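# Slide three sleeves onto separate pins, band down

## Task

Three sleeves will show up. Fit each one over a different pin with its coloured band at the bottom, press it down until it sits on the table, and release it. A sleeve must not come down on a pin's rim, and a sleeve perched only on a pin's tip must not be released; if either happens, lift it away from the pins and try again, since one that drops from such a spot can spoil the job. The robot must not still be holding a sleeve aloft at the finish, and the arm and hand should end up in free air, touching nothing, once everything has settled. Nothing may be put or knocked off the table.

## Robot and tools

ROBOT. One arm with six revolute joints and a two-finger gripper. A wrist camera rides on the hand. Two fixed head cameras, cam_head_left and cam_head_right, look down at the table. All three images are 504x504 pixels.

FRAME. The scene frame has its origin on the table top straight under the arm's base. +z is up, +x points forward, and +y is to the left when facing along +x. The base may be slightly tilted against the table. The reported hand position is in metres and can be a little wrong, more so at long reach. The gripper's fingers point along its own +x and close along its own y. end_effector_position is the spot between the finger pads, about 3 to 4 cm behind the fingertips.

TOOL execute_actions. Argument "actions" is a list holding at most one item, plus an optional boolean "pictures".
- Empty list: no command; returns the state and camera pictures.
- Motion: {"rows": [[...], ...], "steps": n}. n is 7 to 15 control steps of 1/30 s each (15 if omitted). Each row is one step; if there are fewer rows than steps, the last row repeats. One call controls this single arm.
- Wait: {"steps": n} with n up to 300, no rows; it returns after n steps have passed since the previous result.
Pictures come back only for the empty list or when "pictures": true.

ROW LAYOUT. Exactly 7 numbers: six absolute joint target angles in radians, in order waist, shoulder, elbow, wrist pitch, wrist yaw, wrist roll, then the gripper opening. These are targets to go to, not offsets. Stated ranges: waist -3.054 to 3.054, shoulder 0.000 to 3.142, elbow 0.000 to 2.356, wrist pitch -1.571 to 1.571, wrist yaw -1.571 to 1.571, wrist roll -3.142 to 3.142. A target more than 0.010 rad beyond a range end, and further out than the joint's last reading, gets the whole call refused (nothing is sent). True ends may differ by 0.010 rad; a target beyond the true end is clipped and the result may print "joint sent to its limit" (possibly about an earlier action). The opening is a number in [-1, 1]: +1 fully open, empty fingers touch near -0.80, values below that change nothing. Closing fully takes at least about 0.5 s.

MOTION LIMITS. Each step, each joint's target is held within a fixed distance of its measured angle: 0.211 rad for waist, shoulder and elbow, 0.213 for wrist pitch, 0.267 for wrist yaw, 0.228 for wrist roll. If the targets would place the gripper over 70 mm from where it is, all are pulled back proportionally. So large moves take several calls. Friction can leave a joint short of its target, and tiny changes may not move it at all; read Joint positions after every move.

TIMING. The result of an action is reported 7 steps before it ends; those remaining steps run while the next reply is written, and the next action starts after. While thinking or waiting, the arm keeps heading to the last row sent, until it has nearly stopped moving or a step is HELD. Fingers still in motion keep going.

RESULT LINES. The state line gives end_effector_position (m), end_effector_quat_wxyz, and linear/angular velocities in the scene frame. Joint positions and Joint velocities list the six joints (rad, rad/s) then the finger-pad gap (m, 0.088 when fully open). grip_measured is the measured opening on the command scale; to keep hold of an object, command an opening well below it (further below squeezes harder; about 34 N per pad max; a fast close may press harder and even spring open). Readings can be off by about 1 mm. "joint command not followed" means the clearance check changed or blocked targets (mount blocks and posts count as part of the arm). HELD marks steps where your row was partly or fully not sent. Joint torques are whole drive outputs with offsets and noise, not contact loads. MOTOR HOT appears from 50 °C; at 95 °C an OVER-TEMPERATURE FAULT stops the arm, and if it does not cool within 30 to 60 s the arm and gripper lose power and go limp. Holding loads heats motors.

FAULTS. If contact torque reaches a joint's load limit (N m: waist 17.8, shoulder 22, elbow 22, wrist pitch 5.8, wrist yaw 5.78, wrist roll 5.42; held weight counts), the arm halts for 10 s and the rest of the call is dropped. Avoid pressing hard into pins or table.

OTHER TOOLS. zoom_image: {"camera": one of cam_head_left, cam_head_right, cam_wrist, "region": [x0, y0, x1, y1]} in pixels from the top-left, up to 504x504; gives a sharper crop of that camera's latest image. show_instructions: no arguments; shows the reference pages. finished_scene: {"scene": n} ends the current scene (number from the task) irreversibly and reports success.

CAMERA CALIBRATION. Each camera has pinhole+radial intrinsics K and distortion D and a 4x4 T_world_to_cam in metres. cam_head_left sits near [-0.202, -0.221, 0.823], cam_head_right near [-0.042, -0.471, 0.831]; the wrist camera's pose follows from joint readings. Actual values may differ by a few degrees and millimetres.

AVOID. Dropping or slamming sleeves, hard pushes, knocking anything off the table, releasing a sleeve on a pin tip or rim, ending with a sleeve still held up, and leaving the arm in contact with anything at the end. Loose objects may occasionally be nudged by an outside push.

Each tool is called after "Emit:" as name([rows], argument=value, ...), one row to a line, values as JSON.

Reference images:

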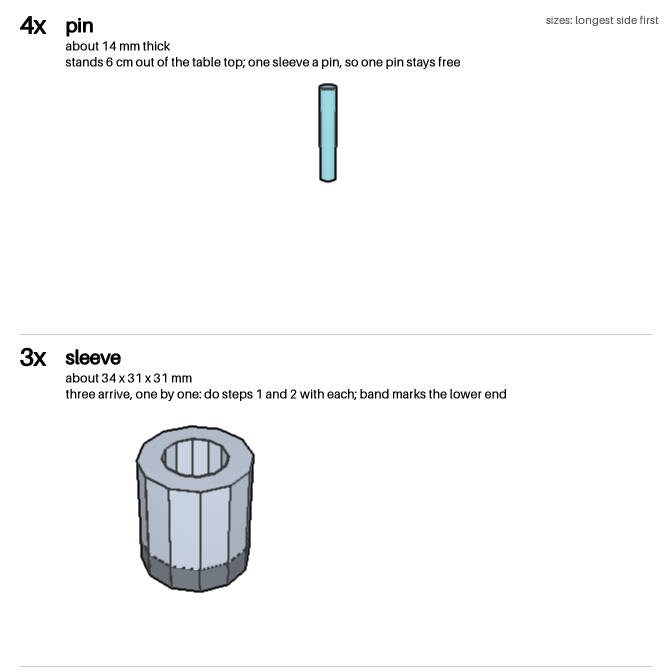

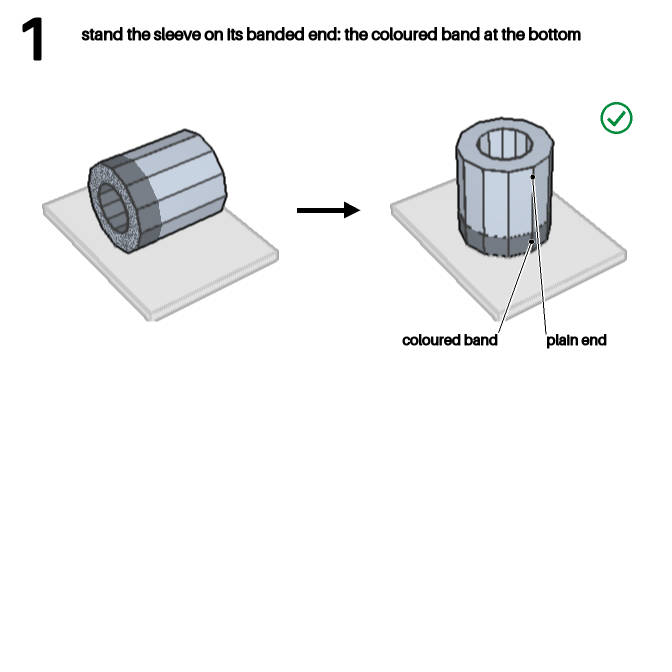

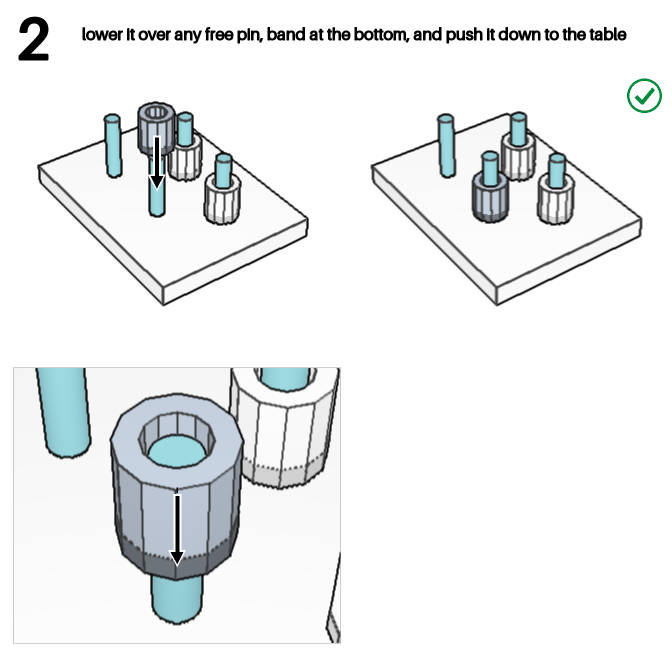

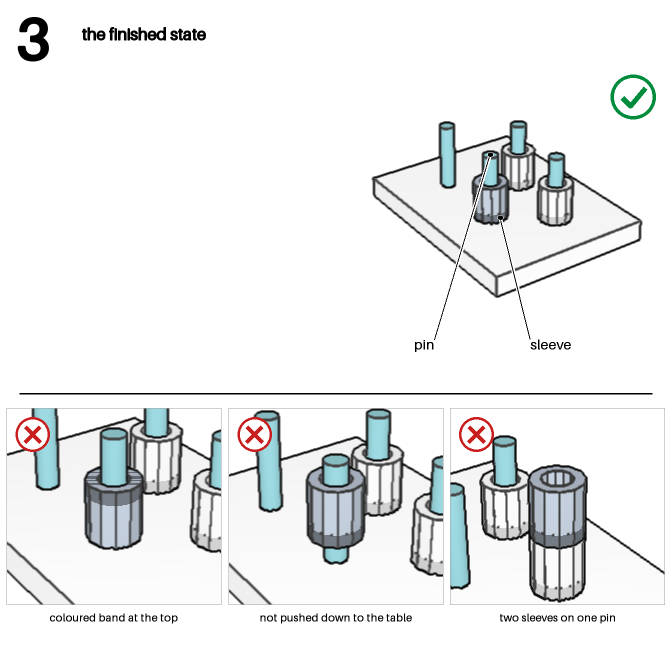

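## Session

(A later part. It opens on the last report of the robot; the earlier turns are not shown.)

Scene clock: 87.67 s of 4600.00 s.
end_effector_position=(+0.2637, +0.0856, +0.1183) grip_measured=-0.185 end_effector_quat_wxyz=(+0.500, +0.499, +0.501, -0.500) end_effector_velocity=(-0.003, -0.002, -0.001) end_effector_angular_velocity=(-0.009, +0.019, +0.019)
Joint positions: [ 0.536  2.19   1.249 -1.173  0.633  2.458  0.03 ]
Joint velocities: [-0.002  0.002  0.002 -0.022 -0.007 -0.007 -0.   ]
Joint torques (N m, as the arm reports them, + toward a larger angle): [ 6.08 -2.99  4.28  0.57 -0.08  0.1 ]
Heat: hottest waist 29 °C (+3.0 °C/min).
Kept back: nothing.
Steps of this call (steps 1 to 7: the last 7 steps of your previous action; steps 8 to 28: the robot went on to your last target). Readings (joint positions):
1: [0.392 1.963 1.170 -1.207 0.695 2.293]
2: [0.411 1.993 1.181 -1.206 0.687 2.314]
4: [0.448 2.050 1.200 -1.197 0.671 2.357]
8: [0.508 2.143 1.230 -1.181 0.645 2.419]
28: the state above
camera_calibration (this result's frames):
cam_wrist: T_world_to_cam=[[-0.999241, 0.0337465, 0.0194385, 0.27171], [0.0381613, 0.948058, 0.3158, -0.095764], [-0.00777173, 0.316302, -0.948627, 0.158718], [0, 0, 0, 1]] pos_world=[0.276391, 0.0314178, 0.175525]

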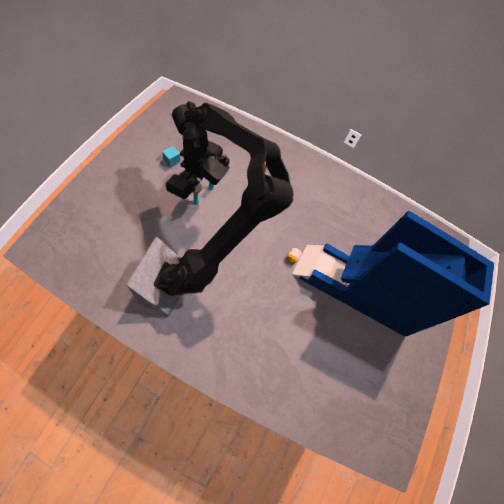

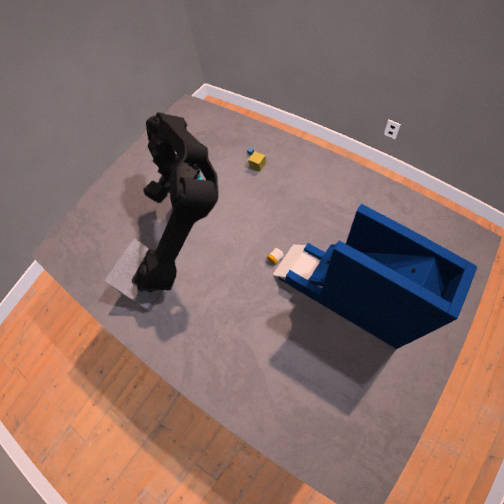

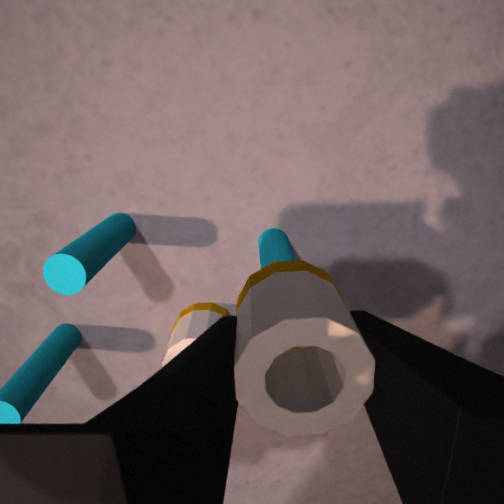

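Emit:
zoom_image(camera="cam_wrist", region=[30, 200, 330, 310])

Emit:
zoom_image(camera="cam_wrist", region=[230, 210, 350, 330])

Region (30, 200, 330, 310) of cam_wrist's 504x504 image, scaled by 1.680, with more detail than that image has; it fills the top 185 rows of this view, and the rest is white.

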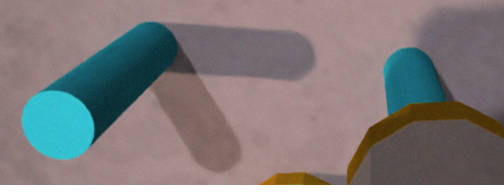

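Region (230, 210, 350, 330) of cam_wrist's 504x504 image, scaled by 4.200, with more detail than that image has.

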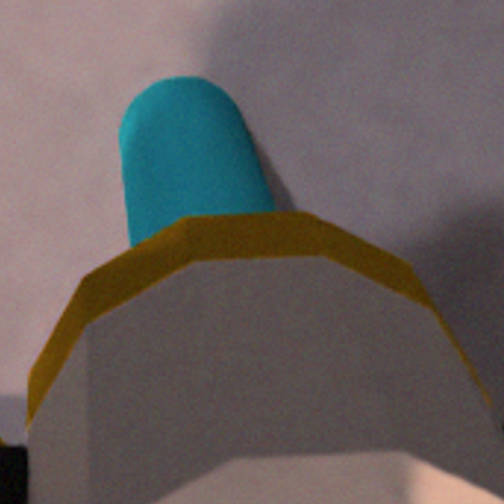

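Emit:
execute_actions([
  {"rows": [[0.53,2.205,1.238,-1.168,0.636,2.454,-0.35],[0.528,2.2055,1.235,-1.163,0.637,2.452,-0.35],[0.526,2.206,1.232,-1.158,0.638,2.45,-0.35],[0.524,2.2065,1.228,-1.153,0.639,2.447,-0.35],[0.522,2.207,1.225,-1.148,0.64,2.445,-0.35],[0.52,2.2073,1.221,-1.143,0.641,2.443,-0.35],[0.518,2.2077,1.218,-1.139,0.6415,2.441,-0.35],[0.516,2.208,1.2155,-1.1354,0.642,2.439,-0.35]], "steps": 10},
])

Emit:
execute_actions([
  {"steps": 22},
])

Scene clock: 89.80 s of 4600.00 s.
end_effector_position=(+0.2640, +0.0863, +0.1181) grip_measured=-0.185 end_effector_quat_wxyz=(+0.500, +0.501, +0.500, -0.499) end_effector_velocity=(+0.009, +0.011, -0.002) end_effector_angular_velocity=(+0.052, -0.028, -0.043)
Joint positions: [ 0.536  2.191  1.249 -1.17   0.632  2.458  0.03 ]
Joint velocities: [-0.007  0.002 -0.002  0.081 -0.007 -0.007  0.   ]
Joint torques (N m, as the arm reports them, + toward a larger angle): [ 5.32 -2.93  2.1   0.55  0.09 -0.14]
Heat: hottest waist 29 °C (+3.0 °C/min).
Steps of this call (steps 1 to 15: the robot went on to your last target; steps 16 to 61: nothing new was sent; steps 62 to 64: the first 3 steps of this action). Readings (joint positions):
62: [0.536 2.191 1.249 -1.173 0.632 2.458]
63: [0.536 2.191 1.249 -1.172 0.632 2.458]
64: the state above

Scene clock: 90.53 s of 4600.00 s.
end_effector_position=(+0.2637, +0.0863, +0.1100) grip_measured=-0.185 end_effector_quat_wxyz=(+0.500, +0.499, +0.501, -0.500) end_effector_velocity=(-0.002, -0.002, -0.002) end_effector_angular_velocity=(-0.003, +0.017, +0.010)
Joint positions: [ 0.522  2.195  1.227 -1.138  0.64   2.443  0.03 ]
Joint velocities: [-0.007  0.002 -0.002 -0.007 -0.007 -0.007 -0.   ]
Joint torques (N m, as the arm reports them, + toward a larger angle): [ 5.49 -3.17  2.    0.53  0.1  -0.15]
Heat: hottest waist 29 °C (+3.0 °C/min).
Kept back: nothing.
Steps of this call (steps 1 to 7: the last 7 steps of your previous action; steps 8 to 22: the robot went on to your last target). Readings (joint positions):
1: [0.536 2.191 1.249 -1.166 0.633 2.458]
2: [0.535 2.191 1.247 -1.162 0.633 2.456]
4: [0.532 2.192 1.242 -1.155 0.636 2.452]
8: [0.524 2.194 1.231 -1.144 0.638 2.446]
22: the state above

Emit:
execute_actions([
  {"rows": [[0.5137,2.2083,1.212,-1.13,0.6432,2.4366,-0.35],[0.5114,2.2087,1.2084,-1.1245,0.6443,2.4341,-0.35],[0.5091,2.209,1.2049,-1.119,0.6455,2.4317,-0.35],[0.5068,2.2093,1.2013,-1.1135,0.6467,2.4292,-0.35],[0.5045,2.2097,1.1978,-1.108,0.6478,2.4268,-0.35],[0.5022,2.21,1.1943,-1.1026,0.649,2.4243,-0.35],[0.4998,2.2103,1.1907,-1.0971,0.6502,2.4219,-0.35],[0.4975,2.2107,1.1872,-1.0916,0.6513,2.4194,-0.35],[0.4952,2.211,1.1836,-1.0861,0.6525,2.417,-0.35],[0.4929,2.2113,1.1801,-1.0807,0.6537,2.4145,-0.35],[0.4906,2.2117,1.1765,-1.0752,0.6548,2.4121,-0.35],[0.4883,2.212,1.173,-1.0697,0.656,2.4096,-0.35]]},
])

Emit:
execute_actions([
  {"steps": 15},
], pictures=true)

Scene clock: 91.23 s of 4600.00 s.
end_effector_position=(+0.2640, +0.0863, +0.1045) grip_measured=-0.185 end_effector_quat_wxyz=(+0.500, +0.500, +0.501, -0.499) end_effector_velocity=(-0.000, -0.005, -0.037) end_effector_angular_velocity=(-0.013, +0.013, -0.003)
Joint positions: [ 0.511  2.196  1.21  -1.111  0.645  2.431  0.03 ]
Joint velocities: [-0.076  0.012 -0.1    0.139  0.037 -0.066 -0.   ]
Joint torques (N m, as the arm reports them, + toward a larger angle): [ 5.33 -3.01  1.87  0.58  0.11 -0.16]
Heat: hottest waist 29 °C (+3.0 °C/min).
Steps of this call (steps 1 to 13: the robot went on to your last target; steps 14 to 21: the first 8 steps of this action). Readings (joint positions):
14: [0.522 2.195 1.226 -1.137 0.640 2.442]
15: [0.521 2.195 1.225 -1.135 0.640 2.441]
17: [0.519 2.195 1.222 -1.128 0.641 2.439]
21: the state above

Scene clock: 91.73 s of 4600.00 s.
end_effector_position=(+0.2638, +0.0860, +0.0955) grip_measured=-0.185 end_effector_quat_wxyz=(+0.500, +0.500, +0.501, -0.500) end_effector_velocity=(-0.001, +0.000, -0.001) end_effector_angular_velocity=(+0.006, +0.006, +0.019)
Joint positions: [ 0.494  2.199  1.185 -1.073  0.653  2.413  0.03 ]
Joint velocities: [-0.002 -0.002 -0.007  0.007 -0.007 -0.022 -0.   ]
Joint torques (N m, as the arm reports them, + toward a larger angle): [ 5.35 -3.16  2.07  0.56  0.13 -0.17]
Heat: hottest waist 29 °C (+3.0 °C/min).
Kept back: nothing.
Steps of this call (steps 1 to 7: the last 7 steps of your previous action; steps 8 to 15: the robot went on to your last target). Readings (joint positions):
1: [0.509 2.196 1.206 -1.106 0.646 2.428]
2: [0.507 2.196 1.203 -1.101 0.648 2.426]
4: [0.502 2.197 1.196 -1.091 0.650 2.421]
8: [0.496 2.199 1.187 -1.079 0.652 2.416]
15: the state above
camera_calibration (this result's frames):
cam_wrist: T_world_to_cam=[[-0.999226, 0.0340516, 0.0196764, 0.272237], [0.0385292, 0.947918, 0.316174, -0.0891462], [-0.00788541, 0.316688, -0.948497, 0.136939], [0, 0, 0, 1]] pos_world=[0.276541, 0.0318662, 0.152716]

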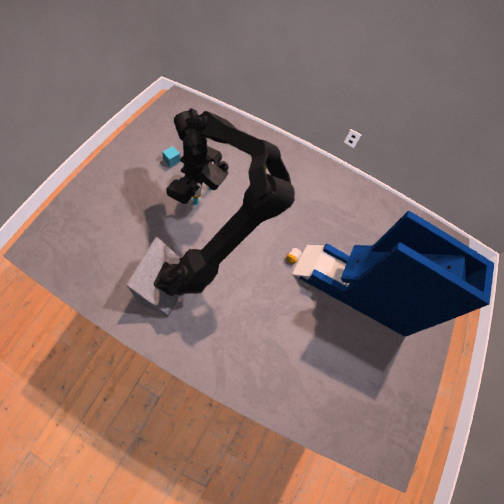

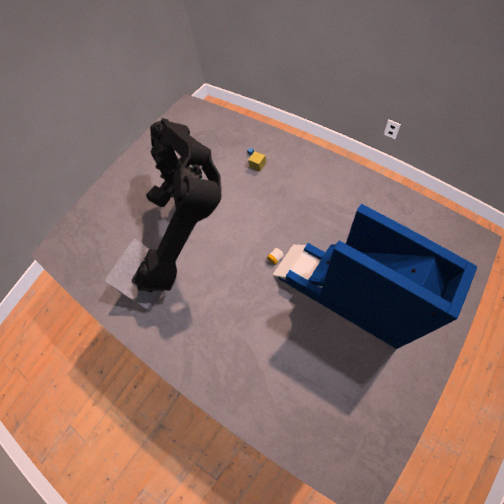

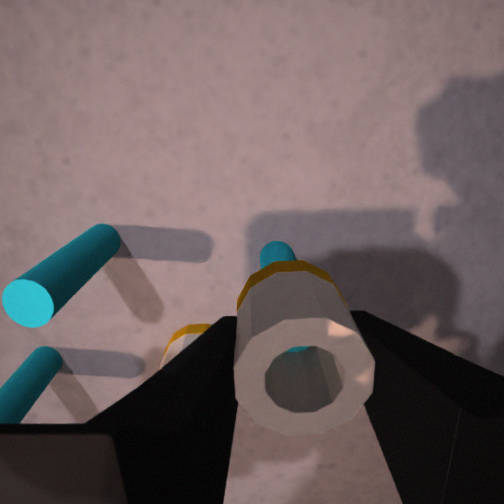

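Emit:
execute_actions([
  {"rows": [[0.4851,2.213,1.1687,-1.0621,0.6575,2.406,-0.35],[0.4818,2.2141,1.1643,-1.0546,0.6591,2.4024,-0.35],[0.4786,2.2151,1.16,-1.047,0.6606,2.3988,-0.35],[0.4753,2.2161,1.1557,-1.0395,0.6621,2.3952,-0.35],[0.4721,2.2172,1.1513,-1.0319,0.6637,2.3916,-0.35],[0.4688,2.2182,1.147,-1.0244,0.6652,2.388,-0.35],[0.4656,2.2192,1.1427,-1.0168,0.6667,2.3844,-0.35],[0.4623,2.2203,1.1383,-1.0093,0.6683,2.3808,-0.35],[0.4591,2.2213,1.134,-1.0017,0.6698,2.3772,-0.35],[0.4558,2.2223,1.1297,-0.9942,0.6713,2.3736,-0.35],[0.4526,2.2234,1.1253,-0.9866,0.6729,2.37,-0.35],[0.4493,2.2244,1.121,-0.9791,0.6744,2.3664,-0.35],[0.4461,2.2254,1.1167,-0.9715,0.6759,2.3628,-0.35],[0.4428,2.2265,1.1123,-0.964,0.6775,2.3592,-0.35],[0.4396,2.2275,1.108,-0.9564,0.679,2.3556,-0.35]]},
])

Emit:
execute_actions([
  {"rows": [[0.436,2.2291,1.104,-0.9482,0.6806,2.3514,-0.35],[0.4324,2.2307,1.1,-0.94,0.6822,2.3472,-0.35],[0.4288,2.2322,1.096,-0.9318,0.6838,2.343,-0.35],[0.4252,2.2338,1.092,-0.9236,0.6854,2.3388,-0.35],[0.4216,2.2354,1.088,-0.9154,0.687,2.3346,-0.35],[0.418,2.237,1.084,-0.9072,0.6886,2.3304,-0.35],[0.4144,2.2385,1.08,-0.899,0.6902,2.3262,-0.35],[0.4108,2.2401,1.076,-0.8908,0.6918,2.322,-0.35],[0.4072,2.2417,1.072,-0.8826,0.6934,2.3178,-0.35],[0.4036,2.2433,1.068,-0.8744,0.695,2.3136,-0.35],[0.4,2.2448,1.064,-0.8662,0.6966,2.3094,-0.35],[0.3966,2.2463,1.0604,-0.8585,0.6981,2.3055,-0.35],[0.3934,2.2477,1.0569,-0.8512,0.6996,2.3018,-0.35],[0.3905,2.249,1.0537,-0.8446,0.7009,2.2985,-0.35],[0.388,2.25,1.051,-0.839,0.702,2.2956,-0.35]]},
], pictures=true)

Emit:
execute_actions([
  {"steps": 22},
])

Scene clock: 93.00 s of 4600.00 s.
end_effector_position=(+0.2642, +0.0862, +0.0877) grip_measured=-0.185 end_effector_quat_wxyz=(+0.500, +0.500, +0.500, -0.499) end_effector_velocity=(-0.004, -0.004, -0.050) end_effector_angular_velocity=(-0.016, +0.031, +0.024)
Joint positions: [ 0.479  2.202  1.163 -1.035  0.661  2.396  0.03 ]
Joint velocities: [-0.1    0.032 -0.125  0.183  0.037 -0.11  -0.   ]
Joint torques (N m, as the arm reports them, + toward a larger angle): [ 5.42 -3.09  1.89  0.55  0.11 -0.17]
Heat: hottest waist 29 °C (+3.0 °C/min).
Steps of this call (steps 1 to 15: the robot went on to your last target; steps 16 to 30: nothing new was sent; steps 31 to 38: the first 8 steps of this action). Readings (joint positions):
31: [0.494 2.199 1.184 -1.071 0.654 2.412]
32: [0.493 2.199 1.182 -1.068 0.654 2.411]
34: [0.490 2.199 1.177 -1.059 0.656 2.407]
38: the state above

Scene clock: 93.50 s of 4600.00 s.
end_effector_position=(+0.2637, +0.0861, +0.0624) grip_measured=-0.185 end_effector_quat_wxyz=(+0.500, +0.499, +0.501, -0.500) end_effector_velocity=(-0.002, +0.000, -0.053) end_effector_angular_velocity=(+0.007, +0.012, +0.001)
Joint positions: [ 0.43   2.221  1.101 -0.922  0.684  2.341  0.03 ]
Joint velocities: [-0.11   0.042 -0.125  0.242  0.037 -0.125 -0.   ]
Joint torques (N m, as the arm reports them, + toward a larger angle): [ 5.59 -2.82  1.62  0.54  0.13 -0.13]
Heat: hottest waist 29 °C (+3.0 °C/min).
Steps of this call (steps 1 to 7: the last 7 steps of your previous action; steps 8 to 15: the first 8 steps of this action). Readings (joint positions):
8: [0.454 2.211 1.130 -0.978 0.673 2.368]
9: [0.451 2.212 1.126 -0.970 0.674 2.365]
11: [0.444 2.215 1.117 -0.954 0.677 2.357]
15: the state above
camera_calibration (this result's frames):
cam_wrist: T_world_to_cam=[[-0.999227, 0.0338821, 0.0199226, 0.272806], [0.0384472, 0.947887, 0.316277, -0.0787569], [-0.00816822, 0.316799, -0.948458, 0.105571], [0, 0, 0, 1]] pos_world=[0.276486, 0.0319646, 0.119604]

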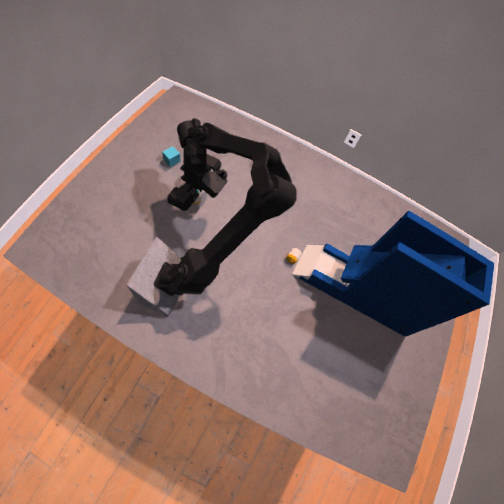

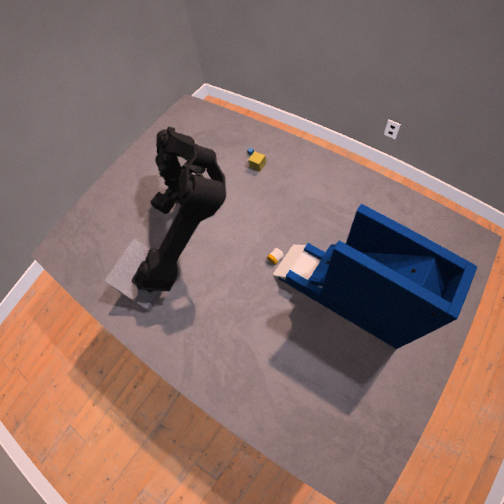

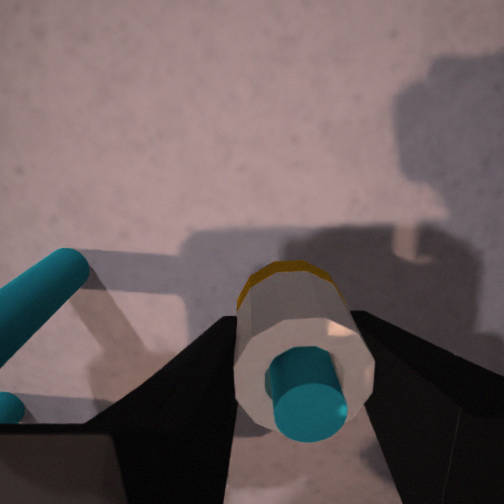

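Scene clock: 94.23 s of 4600.00 s.
end_effector_position=(+0.2636, +0.0861, +0.0466) grip_measured=-0.185 end_effector_quat_wxyz=(+0.501, +0.499, +0.501, -0.499) end_effector_velocity=(-0.001, -0.003, -0.000) end_effector_angular_velocity=(-0.009, +0.001, +0.025)
Joint positions: [ 0.398  2.235  1.063 -0.846  0.7    2.299  0.03 ]
Joint velocities: [-0.002 -0.002 -0.002 -0.007  0.007 -0.022 -0.   ]
Joint torques (N m, as the arm reports them, + toward a larger angle): [ 5.15 -3.07  1.28  0.79  0.08 -0.14]
Heat: hottest waist 29 °C (+3.0 °C/min).
Kept back: nothing.
Steps of this call (steps 1 to 7: the last 7 steps of your previous action; steps 8 to 22: the robot went on to your last target). Readings (joint positions):
1: [0.426 2.222 1.097 -0.914 0.685 2.336]
2: [0.422 2.224 1.093 -0.906 0.687 2.332]
4: [0.415 2.227 1.085 -0.890 0.690 2.324]
8: [0.402 2.233 1.070 -0.861 0.696 2.309]
22: the state above

Emit:
execute_actions(actions=[])

Scene clock: 95.73 s of 4600.00 s.
end_effector_position=(+0.2641, +0.0863, +0.0465) grip_measured=-0.185 end_effector_quat_wxyz=(+0.502, +0.500, +0.500, -0.498) end_effector_velocity=(-0.002, -0.001, -0.000) end_effector_angular_velocity=(+0.002, +0.011, +0.010)
Joint positions: [ 0.398  2.235  1.063 -0.843  0.702  2.299  0.03 ]
Joint velocities: [-0.002 -0.002 -0.002 -0.007 -0.007 -0.007 -0.   ]
Joint torques (N m, as the arm reports them, + toward a larger angle): [ 5.17 -3.08  1.27  0.63  0.08 -0.16]
Heat: hottest waist 29 °C (+2.0 °C/min).
Kept back: nothing.
Steps of this call (steps 1 to 15: the robot went on to your last target; steps 16 to 45: nothing new was sent). Readings (joint positions):
1: [0.398 2.235 1.063 -0.846 0.700 2.299]
2: [0.398 2.235 1.063 -0.845 0.700 2.299]
4: [0.398 2.235 1.063 -0.845 0.700 2.299]
8: [0.398 2.235 1.063 -0.845 0.701 2.299]
45: the state above
The arm was judged still, so your last target was given up. Only a new action makes it travel on or press farther. Fingers that are still opening or closing keep moving.
camera_calibration (this result's frames):
cam_wrist: T_world_to_cam=[[-0.999367, 0.032219, 0.0150932, 0.273939], [0.0353379, 0.948158, 0.315828, -0.0731152], [-0.00413507, 0.316161, -0.948696, 0.0893903], [0, 0, 0, 1]] pos_world=[0.276719, 0.032237, 0.103761]

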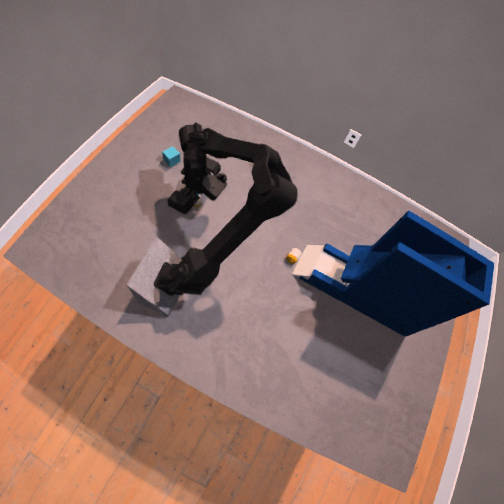

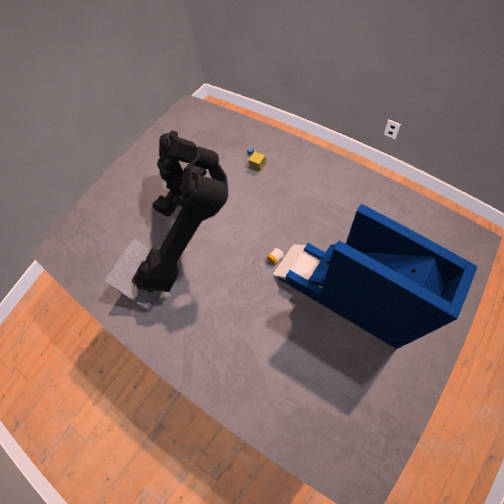

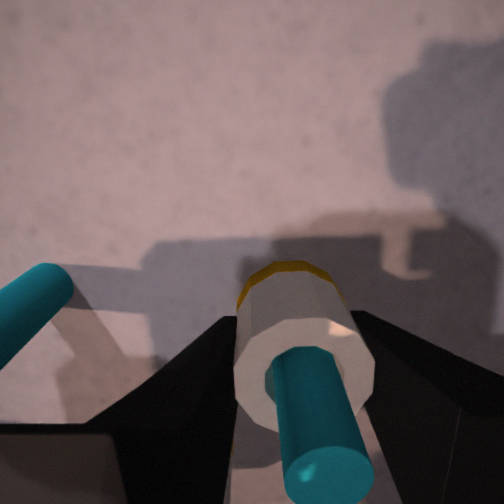

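Emit:
execute_actions([
  {"rows":[[0.398,2.235,1.063,-0.843,0.702,2.299,-0.25],[0.398,2.235,1.063,-0.843,0.702,2.299,-0.15],[0.398,2.235,1.063,-0.843,0.702,2.299,-0.05],[0.398,2.235,1.063,-0.843,0.702,2.299,0.05],[0.398,2.235,1.063,-0.843,0.702,2.299,0.12],[0.398,2.235,1.063,-0.843,0.702,2.299,0.12],[0.398,2.235,1.063,-0.843,0.702,2.299,0.12],[0.398,2.235,1.063,-0.843,0.702,2.299,0.12],[0.406,2.228,1.078,-0.862,0.698,2.309,0.12],[0.416,2.222,1.092,-0.886,0.692,2.322,0.12],[0.430,2.214,1.109,-0.922,0.684,2.341,0.12],[0.4456,2.206,1.127,-0.9594,0.6769,2.3596,0.12],[0.462,2.2,1.149,-0.997,0.669,2.378,0.12],[0.478,2.195,1.170,-1.035,0.661,2.396,0.12],[0.4943,2.19,1.192,-1.0727,0.6537,2.4136,0.12]],"steps":15},
])

Scene clock: 96.57 s of 4600.00 s.
end_effector_position=(+0.2642, +0.0864, +0.0466) grip_measured=+0.013 end_effector_quat_wxyz=(+0.502, +0.500, +0.499, -0.498) end_effector_velocity=(-0.001, +0.002, -0.001) end_effector_angular_velocity=(+0.020, +0.016, -0.002)
Joint positions: [ 0.398  2.235  1.063 -0.842  0.703  2.299  0.04 ]
Joint velocities: [-0.007 -0.002 -0.002  0.007 -0.022 -0.007  0.041]
Joint torques (N m, as the arm reports them, + toward a larger angle): [ 5.95 -4.46  2.53  0.43 -0.01 -0.04]
Heat: hottest waist 30 °C (+3.0 °C/min).
Steps of this call (steps 1 to 17: nothing new was sent; steps 18 to 25: the first 8 steps of this action). Readings (joint positions):
18: [0.398 2.235 1.063 -0.842 0.702 2.299]
19: [0.398 2.235 1.063 -0.842 0.703 2.299]
21: [0.398 2.235 1.063 -0.842 0.703 2.299]
25: the state above

Emit:
execute_actions([
  {"rows":[[0.508,2.187,1.212,-1.106,0.646,2.43,0.12],[0.522,2.184,1.234,-1.14,0.639,2.44,0.12],[0.536,2.18,1.257,-1.174,0.632,2.43,0.15],[0.534,2.172,1.262,-1.18,0.634,2.40,0.2],[0.526,2.16,1.263,-1.181,0.637,2.36,0.2],[0.512,2.147,1.264,-1.182,0.64,2.316,0.2],[0.497,2.133,1.264,-1.183,0.643,2.272,0.2],[0.482,2.12,1.265,-1.184,0.645,2.228,0.2],[0.467,2.106,1.265,-1.184,0.648,2.184,0.2],[0.452,2.093,1.266,-1.185,0.651,2.14,0.2],[0.437,2.079,1.266,-1.186,0.654,2.096,0.2],[0.422,2.066,1.267,-1.187,0.656,2.052,0.2],[0.407,2.052,1.267,-1.188,0.659,2.008,0.2],[0.392,2.039,1.268,-1.188,0.662,1.964,0.2],[0.377,2.025,1.268,-1.189,0.665,1.92,0.2]],"steps":15},
])

Emit:
execute_actions([
  {"rows":[[0.362,2.011,1.269,-1.19,0.667,1.876,0.2],[0.347,1.998,1.269,-1.191,0.67,1.832,0.2],[0.332,1.984,1.27,-1.192,0.673,1.788,0.2],[0.317,1.97,1.27,-1.192,0.675,1.744,0.2],[0.302,1.957,1.271,-1.193,0.678,1.70,0.2],[0.287,1.943,1.271,-1.194,0.681,1.656,0.2],[0.272,1.929,1.272,-1.195,0.683,1.612,0.2],[0.257,1.915,1.272,-1.196,0.686,1.568,0.2],[0.242,1.902,1.273,-1.196,0.689,1.524,0.2],[0.227,1.888,1.273,-1.197,0.691,1.48,0.2],[0.212,1.874,1.274,-1.198,0.694,1.436,0.2],[0.197,1.86,1.274,-1.199,0.697,1.392,0.2],[0.182,1.847,1.275,-1.2,0.7,1.348,0.2],[0.167,1.833,1.275,-1.2,0.702,1.304,0.2],[0.152,1.819,1.276,-1.201,0.705,1.26,0.2]],"steps":15},
])

Emit:
execute_actions([
  {"rows":[[0.137,1.805,1.276,-1.202,0.708,1.216,0.2],[0.122,1.792,1.277,-1.203,0.71,1.172,0.2],[0.107,1.778,1.277,-1.204,0.713,1.128,0.2],[0.092,1.764,1.278,-1.204,0.716,1.084,0.2],[0.077,1.75,1.278,-1.205,0.718,1.04,0.2],[0.062,1.737,1.279,-1.206,0.721,0.996,0.2],[0.047,1.723,1.279,-1.207,0.724,0.952,0.2],[0.032,1.709,1.28,-1.208,0.726,0.908,0.2],[0.017,1.695,1.28,-1.208,0.729,0.864,0.2],[0.002,1.682,1.281,-1.209,0.732,0.82,0.2],[-0.013,1.668,1.281,-1.21,0.735,0.776,0.2],[-0.028,1.654,1.282,-1.211,0.737,0.732,0.2],[-0.043,1.64,1.282,-1.212,0.74,0.688,0.2],[-0.058,1.627,1.283,-1.212,0.743,0.644,0.2],[-0.073,1.613,1.283,-1.213,0.745,0.60,0.2]],"steps":15},
])

Emit:
execute_actions([
  {"rows":[[-0.088,1.599,1.284,-1.214,0.748,0.555,0.2],[-0.103,1.585,1.284,-1.215,0.751,0.51,0.2],[-0.118,1.571,1.285,-1.216,0.754,0.465,0.2],[-0.133,1.557,1.285,-1.217,0.756,0.42,0.2],[-0.148,1.543,1.286,-1.217,0.759,0.375,0.2],[-0.163,1.529,1.286,-1.218,0.762,0.33,0.2],[-0.178,1.515,1.287,-1.219,0.765,0.285,0.2],[-0.193,1.501,1.287,-1.22,0.767,0.24,0.2],[-0.208,1.487,1.288,-1.221,0.77,0.195,0.2],[-0.223,1.473,1.288,-1.222,0.773,0.15,0.2],[-0.238,1.459,1.289,-1.223,0.776,0.105,0.2],[-0.253,1.445,1.289,-1.224,0.779,0.06,0.2],[-0.268,1.431,1.29,-1.225,0.782,0.015,0.2],[-0.283,1.417,1.291,-1.226,0.785,-0.03,0.2],[-0.298,1.404,1.292,-1.227,0.787,-0.077,0.2]],"steps":15},
])

Emit:
execute_actions([
  {"steps":18},
], pictures=true)

Scene clock: 102.40 s of 4600.00 s.
end_effector_position=(+0.2689, +0.0804, +0.1189) grip_measured=+0.179 end_effector_quat_wxyz=(+0.522, +0.483, +0.522, -0.471) end_effector_velocity=(+0.051, -0.085, +0.068) end_effector_angular_velocity=(+0.137, -0.039, +0.650)
Joint positions: [ 0.52   2.167  1.243 -1.159  0.642  2.34   0.048]
Joint velocities: [-0.129 -0.325  0.12  -0.198 -0.007 -0.886  0.008]
Joint torques (N m, as the arm reports them, + toward a larger angle): [ 4.33 -5.41  3.93  0.27  0.06 -0.15]
Heat: hottest waist 30 °C (+2.0 °C/min).
Steps of this call (steps 1 to 7: the last 7 steps of your previous action; steps 8 to 45: the robot went on to your last target; steps 46 to 167: nothing new was sent; steps 168 to 175: the first 8 steps of this action). Readings (joint positions):
168: [0.495 2.196 1.187 -1.075 0.655 2.413]
169: [0.497 2.196 1.193 -1.088 0.652 2.418]
171: [0.509 2.195 1.213 -1.123 0.645 2.421]
175: the state above

Scene clock: 102.90 s of 4600.00 s.
end_effector_position=(+0.3034, +0.0038, +0.1199) grip_measured=+0.199 end_effector_quat_wxyz=(+0.584, +0.399, +0.611, -0.356) end_effector_velocity=(+0.049, -0.181, -0.015) end_effector_angular_velocity=(+0.076, -0.051, +0.760)
Joint positions: [ 0.317  1.973  1.263 -1.189  0.674  1.728  0.049]
Joint velocities: [-0.452 -0.418  0.012 -0.037  0.081 -1.341  0.   ]
Joint torques (N m, as the arm reports them, + toward a larger angle): [ 5.8  -4.84  3.88  0.34  0.07 -0.14]
Heat: hottest waist 30 °C (+2.0 °C/min).
Steps of this call (steps 1 to 7: the last 7 steps of your previous action; steps 8 to 15: the first 8 steps of this action). Readings (joint positions):
8: [0.419 2.068 1.258 -1.182 0.656 2.031]
9: [0.405 2.054 1.259 -1.183 0.659 1.989]
11: [0.376 2.028 1.261 -1.185 0.664 1.903]
15: the state above

Scene clock: 103.40 s of 4600.00 s.
end_effector_position=(+0.3148, -0.0901, +0.1105) grip_measured=+0.200 end_effector_quat_wxyz=(+0.647, +0.293, +0.664, -0.235) end_effector_velocity=(-0.012, -0.190, -0.021) end_effector_angular_velocity=(-0.000, -0.060, +0.716)
Joint positions: [ 0.092  1.767  1.271 -1.202  0.715  1.069  0.049]
Joint velocities: [-0.452 -0.413  0.012 -0.037  0.051 -1.311  0.   ]
Joint torques (N m, as the arm reports them, + toward a larger angle): [ 5.38 -4.17  3.58  0.32  0.05 -0.17]
Heat: hottest waist 30 °C (+2.0 °C/min).
Steps of this call (steps 1 to 7: the last 7 steps of your previous action; steps 8 to 15: the first 8 steps of this action). Readings (joint positions):
8: [0.197 1.864 1.267 -1.196 0.696 1.378]
9: [0.182 1.850 1.268 -1.197 0.698 1.333]
11: [0.152 1.822 1.269 -1.199 0.704 1.245]
15: the state above

Scene clock: 103.90 s of 4600.00 s.
end_effector_position=(+0.2949, -0.1858, +0.1018) grip_measured=+0.200 end_effector_quat_wxyz=(+0.693, +0.161, +0.692, -0.123) end_effector_velocity=(-0.073, -0.187, -0.013) end_effector_angular_velocity=(-0.124, -0.025, +0.757)
Joint positions: [-0.133  1.56   1.279 -1.214  0.755  0.405  0.049]
Joint velocities: [-0.457 -0.422  0.007 -0.022  0.081 -1.37  -0.   ]
Joint torques (N m, as the arm reports them, + toward a larger angle): [ 4.77 -4.51  3.78  0.35  0.   -0.18]
Heat: hottest waist 30 °C (+2.0 °C/min).
Steps of this call (steps 1 to 7: the last 7 steps of your previous action; steps 8 to 15: the first 8 steps of this action). Readings (joint positions):
8: [-0.029 1.657 1.275 -1.208 0.736 0.717]
9: [-0.043 1.644 1.275 -1.209 0.739 0.673]
11: [-0.073 1.616 1.277 -1.210 0.744 0.584]
15: the state above

Scene clock: 104.50 s of 4600.00 s.
end_effector_position=(+0.2633, -0.2479, +0.1007) grip_measured=+0.200 end_effector_quat_wxyz=(+0.705, +0.052, +0.705, -0.051) end_effector_velocity=(-0.006, -0.005, -0.001) end_effector_angular_velocity=(+0.005, +0.009, +0.046)
Joint positions: [-0.29   1.415  1.287 -1.224  0.784 -0.065  0.049]
Joint velocities: [-0.022 -0.017 -0.002 -0.007 -0.007 -0.066 -0.   ]
Joint torques (N m, as the arm reports them, + toward a larger angle): [ 4.01 -4.59  3.4   0.31 -0.02 -0.09]
Heat: hottest waist 30 °C (+2.0 °C/min).
Kept back: nothing.
Steps of this call (steps 1 to 7: the last 7 steps of your previous action; steps 8 to 18: the robot went on to your last target). Readings (joint positions):
1: [-0.149 1.546 1.279 -1.215 0.758 0.360]
2: [-0.164 1.532 1.279 -1.216 0.761 0.314]
4: [-0.194 1.504 1.280 -1.218 0.766 0.225]
8: [-0.253 1.449 1.283 -1.222 0.778 0.051]
18: the state above
camera_calibration (this result's frames):
cam_wrist: T_world_to_cam=[[-0.1796, -0.983597, 0.0167724, -0.184806], [-0.93248, 0.175649, 0.315639, 0.290027], [-0.313408, 0.0410489, -0.948731, 0.259721], [0, 0, 0, 1]] pos_world=[0.318651, -0.243379, 0.157961]

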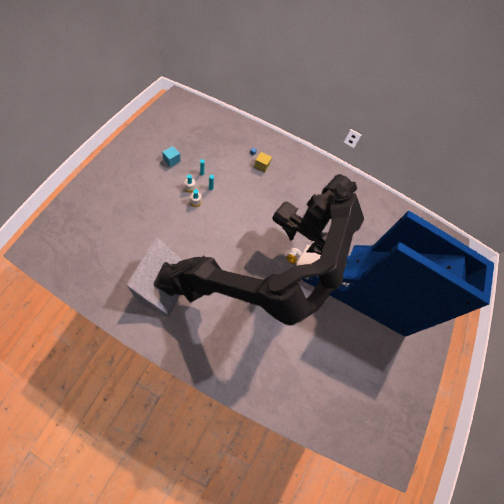

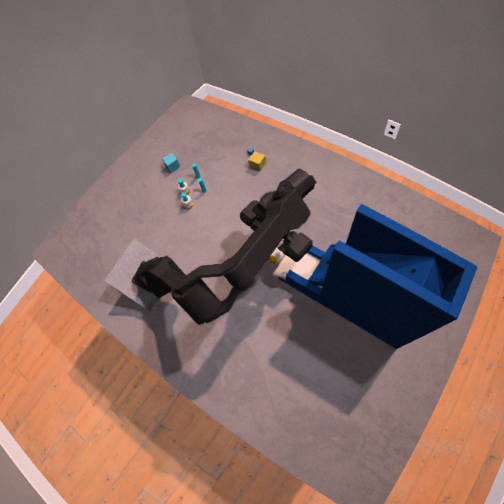

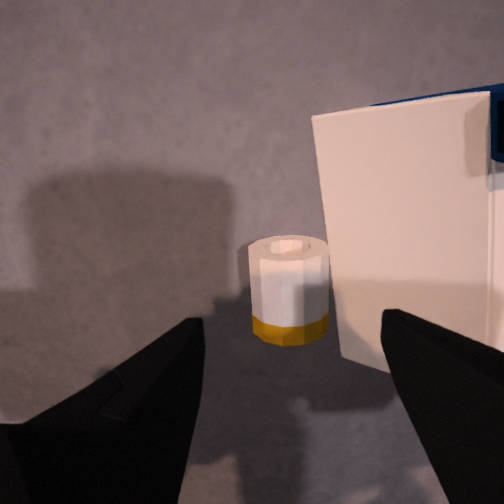

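Emit:
execute_actions([
  {"rows":[[-0.305,1.44,1.305,-1.238,0.786,-0.06,0.15],[-0.318,1.47,1.322,-1.255,0.786,-0.053,0.1],[-0.332,1.502,1.341,-1.274,0.786,-0.045,0.05],[-0.346,1.535,1.36,-1.293,0.786,-0.037,0.05],[-0.359,1.567,1.379,-1.313,0.786,-0.029,0.05],[-0.372,1.599,1.397,-1.332,0.786,-0.021,0.05],[-0.382,1.625,1.414,-1.349,0.786,-0.01,0.05],[-0.391,1.65,1.431,-1.365,0.786,0.002,0.05],[-0.40,1.675,1.447,-1.381,0.786,0.013,0.05],[-0.409,1.698,1.462,-1.396,0.786,0.023,0.05],[-0.417,1.72,1.476,-1.41,0.786,0.033,0.05],[-0.424,1.74,1.489,-1.423,0.786,0.042,0.05],[-0.431,1.757,1.50,-1.434,0.786,0.049,0.05],[-0.436,1.771,1.509,-1.443,0.786,0.055,0.05],[-0.4395,1.7806,1.5157,-1.449,0.7865,0.0587,0.05]],"steps":15},
])

Emit:
execute_actions([
  {"steps":18},
], pictures=true)

Scene clock: 107.67 s of 4600.00 s.
end_effector_position=(+0.2658, -0.2529, +0.0817) grip_measured=+0.076 end_effector_quat_wxyz=(+0.660, +0.049, +0.749, -0.045) end_effector_velocity=(+0.016, +0.019, -0.151) end_effector_angular_velocity=(+0.138, +0.845, +0.160)
Joint positions: [-0.349  1.538  1.372 -1.307  0.785 -0.033  0.043]
Joint velocities: [-0.32   0.847  0.418 -0.462 -0.007  0.242 -0.01 ]
Joint torques (N m, as the arm reports them, + toward a larger angle): [ 4.4  -3.07  3.02  0.1   0.    0.1 ]
Heat: hottest waist 30 °C (+1.0 °C/min).
Steps of this call (steps 1 to 30: the robot went on to your last target; steps 31 to 87: nothing new was sent; steps 88 to 95: the first 8 steps of this action). Readings (joint positions):
88: [-0.293 1.412 1.288 -1.226 0.785 -0.074]
89: [-0.295 1.416 1.292 -1.232 0.785 -0.072]
91: [-0.307 1.439 1.312 -1.251 0.785 -0.062]
95: the state above

Scene clock: 108.27 s of 4600.00 s.
end_effector_position=(+0.2689, -0.2519, +0.0445) grip_measured=+0.050 end_effector_quat_wxyz=(+0.575, +0.049, +0.816, -0.034) end_effector_velocity=(-0.001, -0.004, -0.002) end_effector_angular_velocity=(-0.000, +0.020, +0.013)
Joint positions: [-0.433  1.761  1.507 -1.444  0.785  0.054  0.041]
Joint velocities: [-0.012  0.017  0.022 -0.022  0.007 -0.007 -0.   ]
Joint torques (N m, as the arm reports them, + toward a larger angle): [ 5.29 -3.98  2.91 -0.16  0.    0.07]
Heat: hottest waist 30 °C (+1.0 °C/min).
Kept back: nothing.
Steps of this call (steps 1 to 7: the last 7 steps of your previous action; steps 8 to 18: the robot went on to your last target). Readings (joint positions):
1: [-0.359 1.567 1.386 -1.322 0.785 -0.024]
2: [-0.369 1.594 1.400 -1.338 0.785 -0.015]
4: [-0.387 1.645 1.429 -1.368 0.785 0.004]
8: [-0.417 1.721 1.477 -1.415 0.785 0.035]
18: the state above
camera_calibration (this result's frames):
cam_wrist: T_world_to_cam=[[-0.146363, -0.988805, 0.0290129, -0.197554], [-0.775412, 0.132889, 0.617314, 0.247274], [-0.614259, 0.0678548, -0.786181, 0.288716], [0, 0, 0, 1]] pos_world=[0.340171, -0.247793, 0.0800695]

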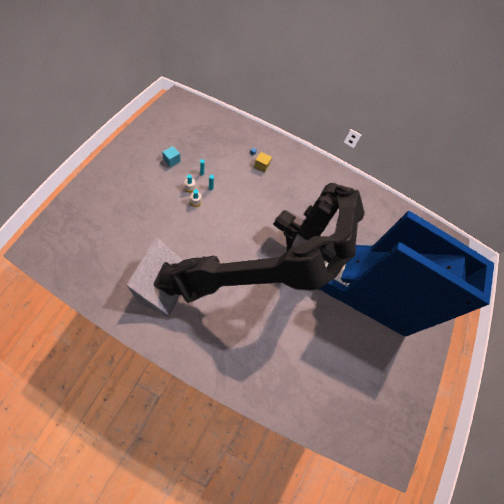

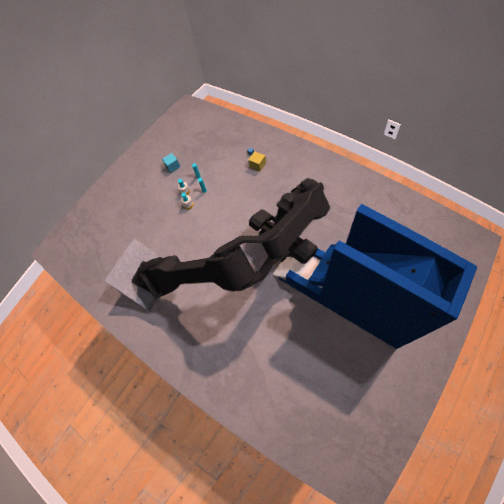

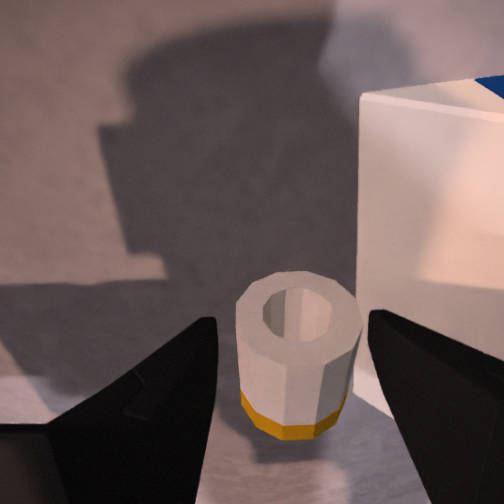

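Emit:
execute_actions([
  {"rows":[[-0.442,1.788,1.5157,-1.449,0.7865,0.0587,0.05],[-0.443,1.79,1.5157,-1.449,0.7865,0.0587,0.03],[-0.443,1.79,1.5157,-1.449,0.7865,0.0587,0.0],[-0.443,1.79,1.5157,-1.449,0.7865,0.0587,-0.04],[-0.443,1.79,1.5157,-1.449,0.7865,0.0587,-0.08],[-0.443,1.79,1.5157,-1.449,0.7865,0.0587,-0.12],[-0.443,1.79,1.5157,-1.449,0.7865,0.0587,-0.16],[-0.443,1.79,1.5157,-1.449,0.7865,0.0587,-0.2],[-0.443,1.79,1.5157,-1.449,0.7865,0.0587,-0.25],[-0.443,1.79,1.5157,-1.449,0.7865,0.0587,-0.3],[-0.443,1.79,1.5157,-1.449,0.7865,0.0587,-0.35],[-0.443,1.79,1.5157,-1.449,0.7865,0.0587,-0.4]],"steps":15},
])

Emit:
execute_actions([
  {"steps":12},
], pictures=true)

Scene clock: 109.00 s of 4600.00 s.
end_effector_position=(+0.2689, -0.2508, +0.0416) grip_measured=-0.082 end_effector_quat_wxyz=(+0.570, +0.048, +0.820, -0.032) end_effector_velocity=(-0.003, +0.002, -0.003) end_effector_angular_velocity=(+0.014, +0.016, +0.011)
Joint positions: [-0.436  1.773  1.51  -1.447  0.785  0.055  0.035]
Joint velocities: [-0.007  0.007 -0.002 -0.007 -0.007 -0.007 -0.048]
Joint torques (N m, as the arm reports them, + toward a larger angle): [ 5.04 -4.08  2.81 -0.15  0.    0.1 ]
Heat: hottest waist 30 °C (+1.0 °C/min).
Steps of this call (steps 1 to 14: the robot went on to your last target; steps 15 to 22: the first 8 steps of this action). Readings (joint positions):
15: [-0.434 1.765 1.509 -1.447 0.785 0.055]
16: [-0.434 1.766 1.509 -1.447 0.785 0.055]
18: [-0.435 1.768 1.510 -1.447 0.785 0.055]
22: the state above

Scene clock: 109.40 s of 4600.00 s.
end_effector_position=(+0.2689, -0.2508, +0.0415) grip_measured=-0.183 end_effector_quat_wxyz=(+0.570, +0.048, +0.820, -0.032) end_effector_velocity=(+0.000, -0.002, -0.001) end_effector_angular_velocity=(-0.007, -0.003, +0.003)
Joint positions: [-0.437  1.773  1.51  -1.447  0.785  0.055  0.03 ]
Joint velocities: [-0.002 -0.002 -0.002  0.007  0.007 -0.007 -0.   ]
Joint torques (N m, as the arm reports them, + toward a larger angle): [ 5.19 -4.07  2.81 -0.14  0.    0.1 ]
Heat: hottest waist 30 °C (+1.0 °C/min).
Kept back: nothing.
Steps of this call (steps 1 to 7: the last 7 steps of your previous action; steps 8 to 12: the robot went on to your last target). Readings (joint positions):
1: [-0.437 1.773 1.510 -1.447 0.785 0.055]
2: [-0.437 1.773 1.510 -1.447 0.785 0.055]
4: [-0.437 1.773 1.510 -1.447 0.785 0.055]
8: [-0.437 1.773 1.510 -1.447 0.785 0.055]
12: the state above
camera_calibration (this result's frames):
cam_wrist: T_world_to_cam=[[-0.141871, -0.989492, 0.0278927, -0.197696], [-0.768745, 0.127885, 0.626639, 0.245539], [-0.623621, 0.0674597, -0.77881, 0.28842], [0, 0, 0, 1]] pos_world=[0.340574, -0.246476, 0.0762747]

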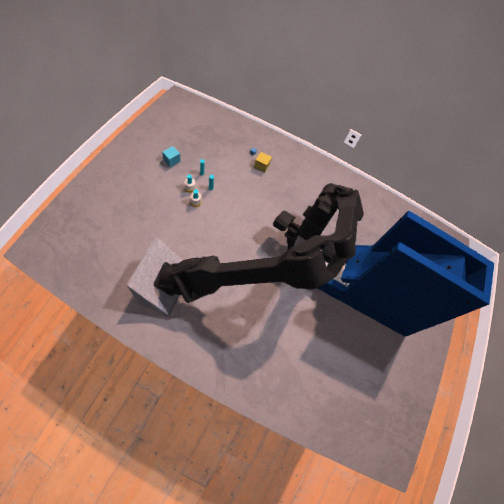

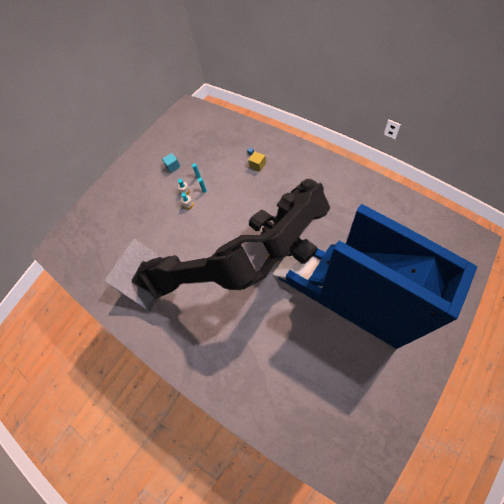

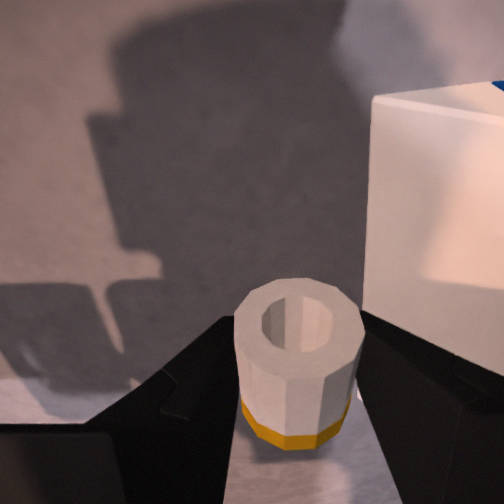

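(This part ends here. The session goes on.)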